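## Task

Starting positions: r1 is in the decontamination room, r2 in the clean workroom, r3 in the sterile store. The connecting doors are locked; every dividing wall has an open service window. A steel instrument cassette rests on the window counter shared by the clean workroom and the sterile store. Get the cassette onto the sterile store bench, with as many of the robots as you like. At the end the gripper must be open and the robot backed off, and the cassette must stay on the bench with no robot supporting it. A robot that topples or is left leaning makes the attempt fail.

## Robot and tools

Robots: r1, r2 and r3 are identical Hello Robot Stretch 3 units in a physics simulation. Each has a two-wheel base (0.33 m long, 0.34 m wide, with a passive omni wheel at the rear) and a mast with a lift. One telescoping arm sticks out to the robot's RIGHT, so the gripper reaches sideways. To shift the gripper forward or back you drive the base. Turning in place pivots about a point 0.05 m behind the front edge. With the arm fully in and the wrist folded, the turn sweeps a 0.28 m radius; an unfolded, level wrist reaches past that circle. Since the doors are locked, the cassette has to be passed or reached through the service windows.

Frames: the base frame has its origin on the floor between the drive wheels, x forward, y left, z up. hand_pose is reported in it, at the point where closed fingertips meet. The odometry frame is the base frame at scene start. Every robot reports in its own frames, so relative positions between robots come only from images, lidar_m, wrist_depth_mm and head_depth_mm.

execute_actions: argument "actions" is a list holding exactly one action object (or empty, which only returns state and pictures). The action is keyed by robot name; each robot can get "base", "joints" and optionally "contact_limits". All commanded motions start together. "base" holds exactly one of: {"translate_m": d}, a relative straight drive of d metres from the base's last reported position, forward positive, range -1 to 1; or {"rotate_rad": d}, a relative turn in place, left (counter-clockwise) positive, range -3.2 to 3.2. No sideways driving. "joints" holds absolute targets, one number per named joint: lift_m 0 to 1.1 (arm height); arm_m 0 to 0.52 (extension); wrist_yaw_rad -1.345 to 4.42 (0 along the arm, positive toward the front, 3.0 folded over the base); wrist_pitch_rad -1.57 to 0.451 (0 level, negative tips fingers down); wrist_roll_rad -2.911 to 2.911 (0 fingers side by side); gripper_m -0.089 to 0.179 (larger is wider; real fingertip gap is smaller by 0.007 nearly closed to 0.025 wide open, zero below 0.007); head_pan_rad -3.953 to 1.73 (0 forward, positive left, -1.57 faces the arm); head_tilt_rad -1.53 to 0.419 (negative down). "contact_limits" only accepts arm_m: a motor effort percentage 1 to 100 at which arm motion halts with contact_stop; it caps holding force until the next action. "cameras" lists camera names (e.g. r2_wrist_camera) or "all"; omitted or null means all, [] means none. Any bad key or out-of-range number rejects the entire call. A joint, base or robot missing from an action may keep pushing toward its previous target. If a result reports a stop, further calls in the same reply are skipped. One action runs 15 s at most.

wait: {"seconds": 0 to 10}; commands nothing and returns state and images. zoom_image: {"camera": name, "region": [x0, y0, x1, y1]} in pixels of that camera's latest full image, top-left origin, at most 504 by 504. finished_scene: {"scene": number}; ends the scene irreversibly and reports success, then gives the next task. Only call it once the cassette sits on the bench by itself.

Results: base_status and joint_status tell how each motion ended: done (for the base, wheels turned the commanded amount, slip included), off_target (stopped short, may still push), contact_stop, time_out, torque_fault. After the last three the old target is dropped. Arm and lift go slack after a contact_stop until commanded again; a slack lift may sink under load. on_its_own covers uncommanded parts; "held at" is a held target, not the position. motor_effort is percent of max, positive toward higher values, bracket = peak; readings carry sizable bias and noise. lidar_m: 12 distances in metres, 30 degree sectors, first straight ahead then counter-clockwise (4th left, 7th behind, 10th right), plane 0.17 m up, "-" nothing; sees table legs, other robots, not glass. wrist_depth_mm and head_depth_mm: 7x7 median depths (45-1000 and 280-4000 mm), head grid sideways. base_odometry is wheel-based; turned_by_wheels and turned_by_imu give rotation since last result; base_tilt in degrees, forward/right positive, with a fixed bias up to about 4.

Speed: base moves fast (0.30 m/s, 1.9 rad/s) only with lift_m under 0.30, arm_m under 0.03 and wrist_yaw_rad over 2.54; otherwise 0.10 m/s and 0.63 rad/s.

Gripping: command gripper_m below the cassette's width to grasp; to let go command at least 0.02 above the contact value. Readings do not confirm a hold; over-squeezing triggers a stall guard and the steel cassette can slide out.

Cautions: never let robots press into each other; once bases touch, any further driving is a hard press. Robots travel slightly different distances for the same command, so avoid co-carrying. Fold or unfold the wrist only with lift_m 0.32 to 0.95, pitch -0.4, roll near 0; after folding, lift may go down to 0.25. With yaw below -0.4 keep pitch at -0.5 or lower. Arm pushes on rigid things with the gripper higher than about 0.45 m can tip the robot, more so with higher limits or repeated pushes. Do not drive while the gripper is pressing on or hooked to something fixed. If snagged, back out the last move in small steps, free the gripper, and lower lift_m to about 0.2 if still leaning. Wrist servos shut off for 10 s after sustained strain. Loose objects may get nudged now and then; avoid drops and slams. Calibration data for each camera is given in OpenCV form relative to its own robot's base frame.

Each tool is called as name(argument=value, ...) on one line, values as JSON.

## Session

execute_actions(actions=[], cameras=["r1_nav_camera","r2_nav_camera","r3_nav_camera"])

Scene clock: 0.00 s.
r1.base_odometry: x=+0.000 y=+0.000 heading=+0.000 (m, m, rad; r1's odometry frame)
r1.turned_by_wheels: +0.000 (rad since the last result)
r1.turned_by_imu: +0.000 (rad since the last result)
r1.base_tilt: forward=+0.4 right=+1.0 (deg)
r1.lidar_m: 1.67 2.12 2.15 0.74 1.24 1.14 1.14 1.02 0.94 0.95 1.18 1.66
r1.head_depth_mm: 1581 1554 1546 1550 1522 1518 1508 / 1640 1651 1635 1621 1605 1601 1593 / 1703 1723 1699 1704 1680 1663 1666 / 1734 1782 1783 1766 1753 1753 1739 / 1728 1885 1869 1855 1831 1820 1803 / 1752 1965 1957 1939 1928 1911 1909 / 1537 2066 1852 - - 2009 1989
r1.base_status: not commanded
r1.joint_positions: lift_m=+0.345 arm_m=-0.002 wrist_yaw_rad=+2.931 wrist_pitch_rad=-0.611 wrist_roll_rad=+0.014 gripper_m=+0.037 head_pan_rad=-0.003 head_tilt_rad=-0.005
r1.joint_status: not commanded
r1.motor_effort: left_wheel=+0 right_wheel=+0 lift_m=+27 arm_m=+0 wrist_yaw_rad=+0 wrist_pitch_rad=+4 wrist_roll_rad=+0 gripper_m=+0 head_pan_rad=+0 head_tilt_rad=+0 (%)
r1.hand_pose: x=+0.0198 y=+0.0484 z=+0.3175 quat_wxyz=(+0.284, +0.697, +0.139, +0.644) (m; r1's base frame)
r1.wrist_depth_mm: - - - - - - - / 1000 - 924 881 912 879 853 / 815 787 765 737 725 718 712 / 662 647 654 628 622 607 597 / 581 568 - 564 551 539 518 / 507 - - - 470 470 463 / 452 - - - 427 417 414
r2.base_odometry: x=+0.000 y=+0.000 heading=+0.000 (m, m, rad; r2's odometry frame)
r2.turned_by_wheels: +0.000 (rad since the last result)
r2.turned_by_imu: +0.000 (rad since the last result)
r2.base_tilt: forward=+0.6 right=-0.7 (deg)
r2.lidar_m: 1.43 1.41 1.52 2.24 2.32 1.82 1.47 1.45 1.56 2.33 2.43 1.81
r2.head_depth_mm: 1719 1715 1704 1684 1686 1676 1659 / 1627 1630 1613 1604 1608 1610 1593 / 1573 1563 1559 1551 1550 1527 1535 / 1496 1496 1486 - - 1459 1460 / 1446 1432 1452 - - 1430 1408 / 1383 1389 1384 - - 1361 1358 / 1336 1338 1342 - - 1324 1312
r2.base_status: not commanded
r2.joint_positions: lift_m=+0.586 arm_m=+0.003 wrist_yaw_rad=+2.916 wrist_pitch_rad=-0.569 wrist_roll_rad=-0.014 gripper_m=+0.037 head_pan_rad=-0.014 head_tilt_rad=-0.023
r2.joint_status: not commanded
r2.motor_effort: left_wheel=+0 right_wheel=-1 lift_m=+18 arm_m=+0 wrist_yaw_rad=+0 wrist_pitch_rad=+4 wrist_roll_rad=-1 gripper_m=+1 head_pan_rad=+1 head_tilt_rad=+1 (%)
r2.hand_pose: x=+0.0241 y=+0.0498 z=+0.5666 quat_wxyz=(+0.273, +0.692, +0.123, +0.657) (m; r2's base frame)
r2.wrist_depth_mm: - - - - - - - / - - - - - - - / - - - - - - - / - - - - 991 - - / 879 885 909 860 899 851 854 / 781 772 - 761 - 743 742 / 687 689 - 702 675 674 670
r3.base_odometry: x=+0.000 y=+0.000 heading=+0.000 (m, m, rad; r3's odometry frame)
r3.turned_by_wheels: +0.000 (rad since the last result)
r3.turned_by_imu: +0.000 (rad since the last result)
r3.base_tilt: forward=-1.0 right=-0.4 (deg)
r3.lidar_m: 1.66 1.65 1.17 0.92 0.91 0.98 1.16 1.14 1.12 0.77 2.18 2.16
r3.head_depth_mm: 1935 2074 2071 - - 2086 2091 / 1916 1965 1960 - - 1969 1981 / 1840 1863 1877 - - 1871 1870 / 1775 1770 1775 1778 1790 1785 1792 / 1696 1700 1697 1695 1700 1711 1719 / 1623 1624 1631 1625 1625 1632 1634 / 1545 1527 1524 1527 1532 1540 1565
r3.base_status: not commanded
r3.joint_positions: lift_m=+0.508 arm_m=-0.002 wrist_yaw_rad=+2.808 wrist_pitch_rad=-0.496 wrist_roll_rad=+0.004 gripper_m=+0.037 head_pan_rad=+0.003 head_tilt_rad=+0.012
r3.joint_status: not commanded
r3.motor_effort: left_wheel=+0 right_wheel=-1 lift_m=+34 arm_m=+0 wrist_yaw_rad=+0 wrist_pitch_rad=+5 wrist_roll_rad=+1 gripper_m=-1 head_pan_rad=+0 head_tilt_rad=+2 (%)
r3.hand_pose: x=+0.0487 y=+0.0588 z=+0.5041 quat_wxyz=(+0.285, +0.706, +0.057, +0.646) (m; r3's base frame)
r3.wrist_depth_mm: 733 822 - - - - - / - 869 - - - - - / - 941 - - - - - / - 958 952 - - - - / 773 806 832 838 856 836 859 / 685 - - 693 741 724 727 / 609 606 631 623 623 646 646
pictures: r1_nav_camera (sideways: a quarter turn counterclockwise sets it upright), r2_nav_camera (sideways: a quarter turn counterclockwise sets it upright), r3_nav_camera (sideways: a quarter turn counterclockwise sets it upright)
camera_calibration (this result's frames):
r1_nav_camera: T_world_to_cam=[[-0.0360229, 0.0225937, 0.999096, -1.25943], [-0.000158311, -0.999745, 0.0226026, 0.0244124], [0.999351, 0.000656044, 0.0360172, -0.0943147], [0, 0, 0, 1]] pos_world=[0.0488891, 0.0529232, 1.26113]
r2_nav_camera: T_world_to_cam=[[-0.0216298, 0.0332137, 0.999214, -1.26226], [0.00650978, -0.999422, 0.0333615, 0.00819696], [0.999745, 0.00722627, 0.0214011, -0.0740535], [0, 0, 0, 1]] pos_world=[0.0466788, 0.0506517, 1.26258]
r3_nav_camera: T_world_to_cam=[[0.0106045, -0.0484012, 0.998772, -1.25382], [-0.00424721, -0.998821, -0.0483585, 0.111803], [0.999935, -0.00372918, -0.0107976, -0.0309605], [0, 0, 0, 1]] pos_world=[0.0447294, 0.0508692, 1.25735]
Images, in order (width x height): r1_nav_camera 672x504, r2_nav_camera 672x504, r3_nav_camera 672x504.

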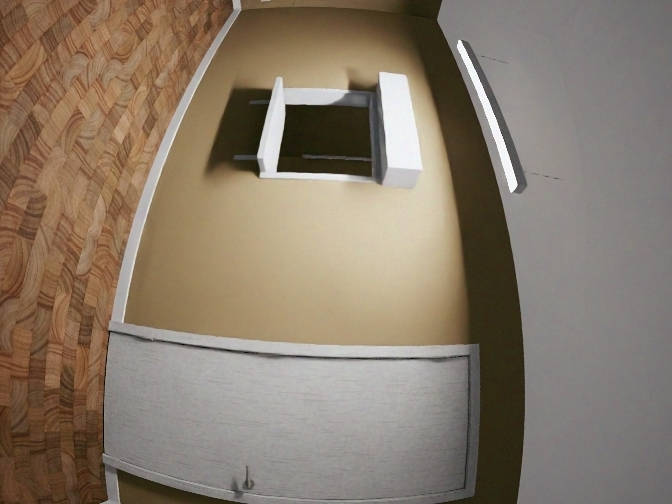

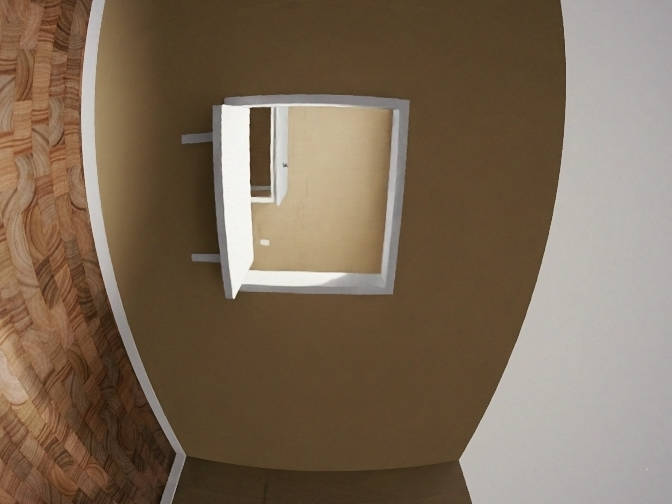

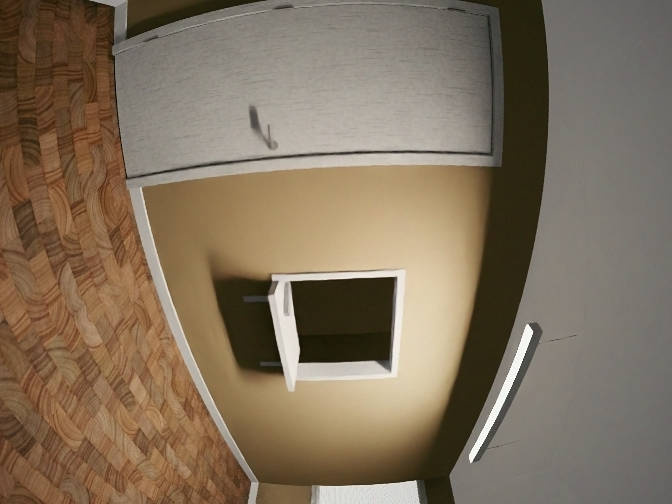

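execute_actions(actions=[], cameras=["r3_head_camera"])

zoom_image(camera="r3_head_camera", region=[500,0,720,250])

Scene clock: 0.27 s.
r1.base_odometry: x=+0.000 y=+0.000 heading=+0.000 (m, m, rad; r1's odometry frame)
r1.turned_by_wheels: +0.000 (rad since the last result)
r1.turned_by_imu: +0.000 (rad since the last result)
r1.base_tilt: forward=+0.4 right=+0.9 (deg)
r1.lidar_m: 1.67 2.12 2.15 0.74 1.24 1.14 1.14 1.02 0.94 0.94 1.18 1.66
r1.head_depth_mm: 1572 1557 1535 1543 1518 1521 1500 / 1631 1664 1634 1627 1605 1597 1601 / 1707 1723 1692 1697 1685 1669 1660 / 1726 1813 1786 1780 1754 1759 1737 / 1736 1878 1864 1844 1838 1832 1812 / 1744 1970 1943 1940 1930 1901 1900 / 1528 2081 1856 - - 1989 1995
r1.base_status: not commanded
r1.joint_positions: lift_m=+0.345 arm_m=-0.002 wrist_yaw_rad=+2.931 wrist_pitch_rad=-0.611 wrist_roll_rad=+0.014 gripper_m=+0.037 head_pan_rad=-0.003 head_tilt_rad=-0.005
r1.joint_status: not commanded
r1.motor_effort: left_wheel=+0 right_wheel=+0 lift_m=+27 arm_m=+0 wrist_yaw_rad=+0 wrist_pitch_rad=+3 wrist_roll_rad=+0 gripper_m=+0 head_pan_rad=+0 head_tilt_rad=+1 (%)
r1.hand_pose: x=+0.0198 y=+0.0484 z=+0.3175 quat_wxyz=(+0.284, +0.697, +0.139, +0.644) (m; r1's base frame)
r1.wrist_depth_mm: - - - - - - - / 978 - 935 878 894 869 847 / 809 775 766 756 737 729 712 / 673 644 638 636 626 617 596 / 567 566 - 557 551 539 519 / 501 - - - 461 472 464 / 452 - - - 428 418 418
r2.base_odometry: x=+0.000 y=+0.000 heading=+0.000 (m, m, rad; r2's odometry frame)
r2.turned_by_wheels: +0.000 (rad since the last result)
r2.turned_by_imu: +0.000 (rad since the last result)
r2.base_tilt: forward=+0.7 right=-0.5 (deg)
r2.lidar_m: 1.43 1.41 1.52 2.24 2.32 1.82 1.47 1.45 1.56 2.33 2.43 1.81
r2.head_depth_mm: 1714 1699 1698 1683 1676 1666 1650 / 1629 1632 1622 1617 1627 1605 1597 / 1566 1561 1554 1560 1546 1527 1533 / 1505 1506 1498 - - 1460 1473 / 1440 1436 1446 - - 1435 1416 / 1389 1376 1384 - - 1362 1349 / 1336 1333 1334 - - 1312 1301
r2.base_status: not commanded
r2.joint_positions: lift_m=+0.586 arm_m=+0.003 wrist_yaw_rad=+2.916 wrist_pitch_rad=-0.569 wrist_roll_rad=-0.014 gripper_m=+0.037 head_pan_rad=-0.014 head_tilt_rad=-0.023
r2.joint_status: not commanded
r2.motor_effort: left_wheel=+0 right_wheel=+1 lift_m=+19 arm_m=+0 wrist_yaw_rad=+0 wrist_pitch_rad=+4 wrist_roll_rad=+0 gripper_m=+0 head_pan_rad=+0 head_tilt_rad=+0 (%)
r2.hand_pose: x=+0.0241 y=+0.0498 z=+0.5666 quat_wxyz=(+0.273, +0.692, +0.123, +0.657) (m; r2's base frame)
r2.wrist_depth_mm: - - - - - - - / - - - - - - - / - - - - - - - / - - - - - 992 994 / 891 887 916 858 891 844 848 / 774 780 - 763 - 763 754 / 691 685 - 690 679 672 673
r3.base_odometry: x=+0.000 y=+0.000 heading=+0.000 (m, m, rad; r3's odometry frame)
r3.turned_by_wheels: +0.000 (rad since the last result)
r3.turned_by_imu: +0.000 (rad since the last result)
r3.base_tilt: forward=-1.1 right=-0.7 (deg)
r3.lidar_m: 1.67 1.66 1.18 0.92 0.92 0.98 1.16 1.14 1.12 0.77 2.18 2.17
r3.head_depth_mm: 1945 2068 2085 - - 2079 2076 / 1908 1973 1964 - - 1971 1977 / 1841 1859 1867 - - 1867 1884 / 1775 1782 1777 1786 1778 1793 1799 / 1688 1688 1702 1701 1713 1707 1704 / 1616 1618 1625 1626 1627 1641 1632 / 1546 1531 1529 1533 1532 1530 1569
r3.base_status: not commanded
r3.joint_positions: lift_m=+0.508 arm_m=-0.002 wrist_yaw_rad=+2.808 wrist_pitch_rad=-0.496 wrist_roll_rad=+0.004 gripper_m=+0.037 head_pan_rad=+0.003 head_tilt_rad=+0.012
r3.joint_status: not commanded
r3.motor_effort: left_wheel=-1 right_wheel=-1 lift_m=+35 arm_m=+0 wrist_yaw_rad=+1 wrist_pitch_rad=+5 wrist_roll_rad=+1 gripper_m=+0 head_pan_rad=+0 head_tilt_rad=+1 (%)
r3.hand_pose: x=+0.0487 y=+0.0588 z=+0.5041 quat_wxyz=(+0.285, +0.706, +0.057, +0.646) (m; r3's base frame)
r3.wrist_depth_mm: 731 816 972 - - - - / - 899 - - - - - / - 916 - - - - - / - 954 972 - - - - / 796 799 849 833 832 838 840 / 684 - - 713 752 718 749 / 612 608 622 627 628 641 641
pictures: r3_head_camera (sideways: a quarter turn clockwise sets it upright)
camera_calibration (this result's frames):
r3_head_camera: T_world_to_cam=[[0.0264773, -0.0379143, -0.99893, 1.31907], [0.0225322, 0.999049, -0.0373216, 0.0537212], [0.999395, -0.0215199, 0.0273064, -0.083367], [0, 0, 0, 1]] pos_world=[0.0471807, -0.00545264, 1.32194]
Images, in order (width x height): r3_head_camera 896x504.

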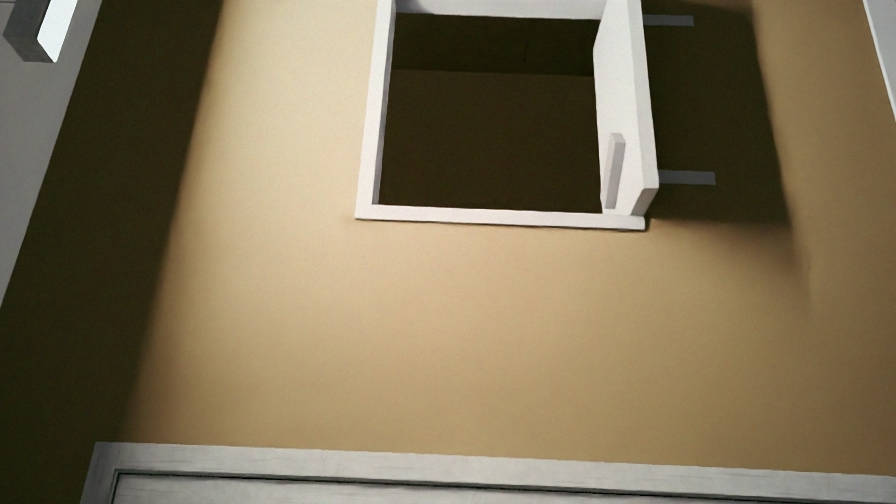

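Region (500, 0, 720, 250) of r3_head_camera's 896x504 image, scaled by 2.016, with more detail than that image has; it fills the left 444 columns of this view, and the rest is white.

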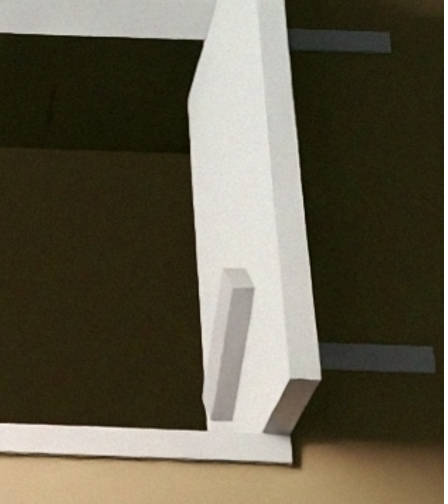

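execute_actions(actions=[{"r3":{"base":{"rotate_rad":-0.33},"joints":{"lift_m":0.285,"wrist_pitch_rad":-0.4,"wrist_yaw_rad":3.0,"head_pan_rad":-1.6,"head_tilt_rad":-0.5}}}], cameras=["r3_nav_camera"])

execute_actions(actions=[{"r3":{"base":{"translate_m":1.0},"joints":{"head_pan_rad":0.45,"head_tilt_rad":-0.4}}}], cameras=["r3_head_camera"])

Scene clock: 4.03 s.
r1.base_odometry: x=+0.000 y=+0.000 heading=+0.000 (m, m, rad; r1's odometry frame)
r1.turned_by_wheels: +0.000 (rad since the last result)
r1.turned_by_imu: +0.000 (rad since the last result)
r1.base_tilt: forward=+0.4 right=+1.0 (deg)
r1.lidar_m: 1.67 2.12 2.15 0.74 1.24 1.13 1.15 1.02 0.94 0.95 1.18 1.66
r1.head_depth_mm: 1582 1561 1536 1527 1522 1515 1522 / 1628 1650 1631 1620 1618 1601 1594 / 1684 1722 1692 1695 1679 1659 1661 / 1742 1803 1775 1761 1745 1748 1726 / 1740 1883 1865 1844 1828 1809 1832 / 1739 1974 1960 1936 1921 1921 1892 / 1525 2080 1867 - - 2005 2018
r1.base_status: not commanded
r1.joint_positions: lift_m=+0.345 arm_m=-0.002 wrist_yaw_rad=+2.931 wrist_pitch_rad=-0.611 wrist_roll_rad=+0.014 gripper_m=+0.037 head_pan_rad=-0.003 head_tilt_rad=-0.005
r1.joint_status: not commanded
r1.motor_effort: left_wheel=+0(1) right_wheel=+0(1) lift_m=+27(27) arm_m=+0(1) wrist_yaw_rad=+0(0) wrist_pitch_rad=+4(4) wrist_roll_rad=+0(0) gripper_m=+0(0) head_pan_rad=+0(0) head_tilt_rad=+1(1) (%)
r1.hand_pose: x=+0.0198 y=+0.0484 z=+0.3175 quat_wxyz=(+0.284, +0.697, +0.139, +0.644) (m; r1's base frame)
r1.wrist_depth_mm: - - - - - - - / 995 - 930 887 924 872 850 / 799 773 756 744 738 719 711 / 675 655 648 625 620 614 595 / 579 568 - 563 547 528 525 / 503 - - - 462 465 467 / 452 - - - 424 420 417
r2.base_odometry: x=+0.000 y=+0.000 heading=+0.000 (m, m, rad; r2's odometry frame)
r2.turned_by_wheels: +0.000 (rad since the last result)
r2.turned_by_imu: +0.001 (rad since the last result)
r2.base_tilt: forward=+0.7 right=-0.4 (deg)
r2.lidar_m: 1.42 1.41 1.52 2.25 2.33 1.82 1.47 1.44 1.56 2.33 2.43 1.81
r2.head_depth_mm: 1715 1701 1701 1693 1666 1678 1662 / 1638 1625 1629 1612 1609 1606 1591 / 1565 1562 1548 1563 1540 1541 1534 / 1516 1492 1494 - - 1455 1467 / 1440 1433 1451 - - 1431 1412 / 1387 1385 1389 - - 1356 1353 / 1340 1332 1330 - - 1316 1314
r2.base_status: not commanded
r2.joint_positions: lift_m=+0.586 arm_m=+0.003 wrist_yaw_rad=+2.916 wrist_pitch_rad=-0.569 wrist_roll_rad=-0.014 gripper_m=+0.037 head_pan_rad=-0.014 head_tilt_rad=-0.023
r2.joint_status: not commanded
r2.motor_effort: left_wheel=+0(0) right_wheel=+0(1) lift_m=+19(19) arm_m=+0(0) wrist_yaw_rad=+0(1) wrist_pitch_rad=+4(4) wrist_roll_rad=-1(0) gripper_m=+0(1) head_pan_rad=+0(0) head_tilt_rad=+1(2) (%)
r2.hand_pose: x=+0.0241 y=+0.0498 z=+0.5666 quat_wxyz=(+0.273, +0.692, +0.123, +0.657) (m; r2's base frame)
r2.wrist_depth_mm: - - - - - - - / - - - - - - - / - - - - - - - / - - - - - 995 981 / 898 866 910 866 879 853 849 / 780 785 - 759 - 762 744 / 695 686 - 700 676 681 670
r3.base_odometry: x=+0.000 y=+0.000 heading=-0.330 (m, m, rad; r3's odometry frame)
r3.turned_by_wheels: -0.330 (rad since the last result)
r3.turned_by_imu: -0.332 (rad since the last result)
r3.base_tilt: forward=-1.1 right=-0.4 (deg)
r3.lidar_m: 1.90 1.66 1.66 1.03 0.91 0.91 1.08 1.14 1.14 1.13 0.77 3.22
r3.head_depth_mm: 1088 1152 1220 1296 1389 1487 1357 / 1171 1241 1325 1421 1530 1575 1349 / 1269 1355 1453 1521 1688 1615 1338 / 1384 1489 1600 1229 1807 1526 1346 / 1523 1651 1744 1108 1864 1600 1341 / 1697 1851 1637 1098 1793 1591 1327 / 1915 2120 1609 1087 920 1582 1324
r3.base_status: done
r3.joint_positions: lift_m=+0.285 arm_m=-0.002 wrist_yaw_rad=+2.999 wrist_pitch_rad=-0.420 wrist_roll_rad=+0.004 gripper_m=+0.037 head_pan_rad=-1.593 head_tilt_rad=-0.494
r3.joint_status: all done
r3.motor_effort: left_wheel=+1(4) right_wheel=-3(6) lift_m=+29(31) arm_m=-1(0) wrist_yaw_rad=+1(4) wrist_pitch_rad=+9(10) wrist_roll_rad=+1(1) gripper_m=+0(0) head_pan_rad=-3(31) head_tilt_rad=-5(45) (%)
r3.hand_pose: x=+0.0107 y=+0.0785 z=+0.2973 quat_wxyz=(+0.197, +0.702, +0.098, +0.678) (m; r3's base frame)
r3.wrist_depth_mm: 686 - - - - - - / 735 - - - - - - / 749 - 919 921 930 966 - / 694 687 704 715 735 745 747 / 570 565 - 588 600 604 612 / 480 497 - 507 520 507 512 / - - - - 433 437 443
pictures: r3_nav_camera (sideways: a quarter turn counterclockwise sets it upright)
camera_calibration (this result's frames):
r3_nav_camera: T_world_to_cam=[[-0.0592958, -0.49211, 0.868511, -1.08318], [-0.997912, 0.0515541, -0.0389191, 0.105546], [-0.0256229, -0.869005, -0.494139, 0.604383], [0, 0, 0, 1]] pos_world=[0.0565834, -0.0132714, 1.24351]
Images, in order (width x height): r3_nav_camera 672x504.

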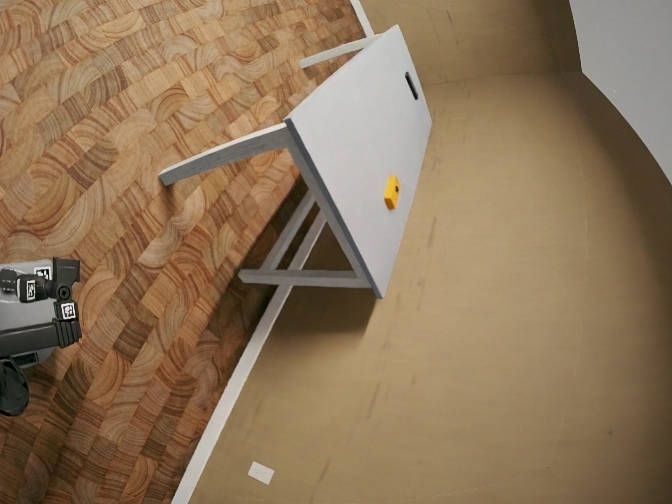

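Scene clock: 9.07 s.
r1.base_odometry: x=+0.000 y=+0.000 heading=+0.000 (m, m, rad; r1's odometry frame)
r1.turned_by_wheels: +0.000 (rad since the last result)
r1.turned_by_imu: +0.000 (rad since the last result)
r1.base_tilt: forward=+0.4 right=+1.0 (deg)
r1.lidar_m: 1.67 2.13 2.15 0.74 1.23 1.14 1.15 1.02 0.94 0.95 1.18 1.66
r1.head_depth_mm: 1581 1554 1550 1539 1531 1529 1506 / 1650 1655 1642 1618 1595 1606 1580 / 1693 1721 1700 1684 1678 1662 1653 / 1736 1782 1793 1776 1740 1758 1731 / 1754 1870 1866 1867 1837 1820 1816 / 1746 1957 1948 1932 1930 1903 1908 / 1540 2092 1853 - - 2014 1994
r1.base_status: not commanded
r1.joint_positions: lift_m=+0.345 arm_m=-0.002 wrist_yaw_rad=+2.931 wrist_pitch_rad=-0.611 wrist_roll_rad=+0.014 gripper_m=+0.037 head_pan_rad=-0.003 head_tilt_rad=-0.005
r1.joint_status: not commanded
r1.motor_effort: left_wheel=+1(0) right_wheel=+1(0) lift_m=+27(27) arm_m=+0(0) wrist_yaw_rad=+0(0) wrist_pitch_rad=+3(4) wrist_roll_rad=+0(0) gripper_m=+0(0) head_pan_rad=+0(0) head_tilt_rad=+2(1) (%)
r1.hand_pose: x=+0.0198 y=+0.0484 z=+0.3175 quat_wxyz=(+0.284, +0.697, +0.139, +0.644) (m; r1's base frame)
r1.wrist_depth_mm: - - - - - - - / - - 914 859 904 866 854 / 796 797 742 736 735 708 703 / 667 659 645 634 632 608 609 / 571 576 - 559 543 526 526 / 512 - - - 461 472 457 / 453 - - - 424 424 419
r2.base_odometry: x=+0.000 y=+0.000 heading=+0.000 (m, m, rad; r2's odometry frame)
r2.turned_by_wheels: +0.000 (rad since the last result)
r2.turned_by_imu: +0.001 (rad since the last result)
r2.base_tilt: forward=+0.6 right=-0.6 (deg)
r2.lidar_m: 1.43 1.41 1.52 2.24 2.32 1.82 1.47 1.44 1.56 2.33 2.43 1.81
r2.head_depth_mm: 1720 1709 1695 1688 1691 1678 1666 / 1628 1632 1618 1612 1610 1604 1580 / 1572 1557 1554 1552 1547 1527 1535 / 1498 1501 1490 - - 1472 1462 / 1443 1437 1438 - - 1425 1408 / 1401 1387 1389 - - 1354 1351 / 1336 1335 1340 - - 1318 1309
r2.base_status: not commanded
r2.joint_positions: lift_m=+0.586 arm_m=+0.003 wrist_yaw_rad=+2.916 wrist_pitch_rad=-0.569 wrist_roll_rad=-0.014 gripper_m=+0.037 head_pan_rad=-0.014 head_tilt_rad=-0.023
r2.joint_status: not commanded
r2.motor_effort: left_wheel=+0(0) right_wheel=-1(0) lift_m=+19(19) arm_m=+1(0) wrist_yaw_rad=+0(0) wrist_pitch_rad=+4(4) wrist_roll_rad=-1(1) gripper_m=+0(1) head_pan_rad=+0(1) head_tilt_rad=+1(1) (%)
r2.hand_pose: x=+0.0241 y=+0.0498 z=+0.5666 quat_wxyz=(+0.273, +0.692, +0.123, +0.657) (m; r2's base frame)
r2.wrist_depth_mm: - - - - - - - / - - - - - - - / - - - - - - - / - - - - 985 - 978 / 892 886 912 869 876 846 862 / 768 771 - 754 - 750 747 / 699 689 - 702 676 671 666
r3.base_odometry: x=+0.946 y=-0.324 heading=-0.330 (m, m, rad; r3's odometry frame)
r3.turned_by_wheels: +0.000 (rad since the last result)
r3.turned_by_imu: +0.007 (rad since the last result)
r3.base_tilt: forward=-0.9 right=-0.5 (deg)
r3.lidar_m: 1.06 0.94 0.94 1.09 1.60 1.60 1.89 1.58 0.94 1.76 3.15 1.77
r3.head_depth_mm: 3833 - - 1132 1259 1402 1451 / 3697 - - 1115 1206 1335 1411 / 3600 3871 - 1046 1162 1271 1372 / 3466 3826 - 1086 1111 1223 1323 / 794 849 925 995 1072 1175 1292 / 776 827 885 954 1032 1121 1240 / 757 803 861 925 999 1088 1186
r3.base_status: done
r3.joint_positions: lift_m=+0.285 arm_m=-0.002 wrist_yaw_rad=+2.999 wrist_pitch_rad=-0.420 wrist_roll_rad=+0.004 gripper_m=+0.037 head_pan_rad=+0.443 head_tilt_rad=-0.408
r3.joint_status: all done
r3.motor_effort: left_wheel=+0(7) right_wheel=-1(5) lift_m=+30(31) arm_m=-1(1) wrist_yaw_rad=+0(2) wrist_pitch_rad=+8(9) wrist_roll_rad=+1(1) gripper_m=+0(0) head_pan_rad=+3(31) head_tilt_rad=+6(19) (%)
r3.hand_pose: x=+0.0105 y=+0.0786 z=+0.2974 quat_wxyz=(+0.197, +0.701, +0.098, +0.678) (m; r3's base frame)
r3.wrist_depth_mm: - - - - 908 806 707 / - - - - 979 860 723 / 877 - 910 942 951 864 776 / 684 685 722 715 736 743 738 / 568 572 - 585 592 611 610 / 481 500 - 508 520 505 513 / - - - - 434 438 446
pictures: r3_head_camera (sideways: a quarter turn clockwise sets it upright)
camera_calibration (this result's frames):
r3_head_camera: T_world_to_cam=[[-0.329972, -0.19856, -0.922872, 1.22169], [-0.421044, 0.905954, -0.0443758, 0.0655882], [0.844891, 0.373927, -0.382542, 0.451054], [0, 0, 0, 1]] pos_world=[0.0496477, 0.0144972, 1.30292]
Images, in order (width x height): r3_head_camera 896x504.

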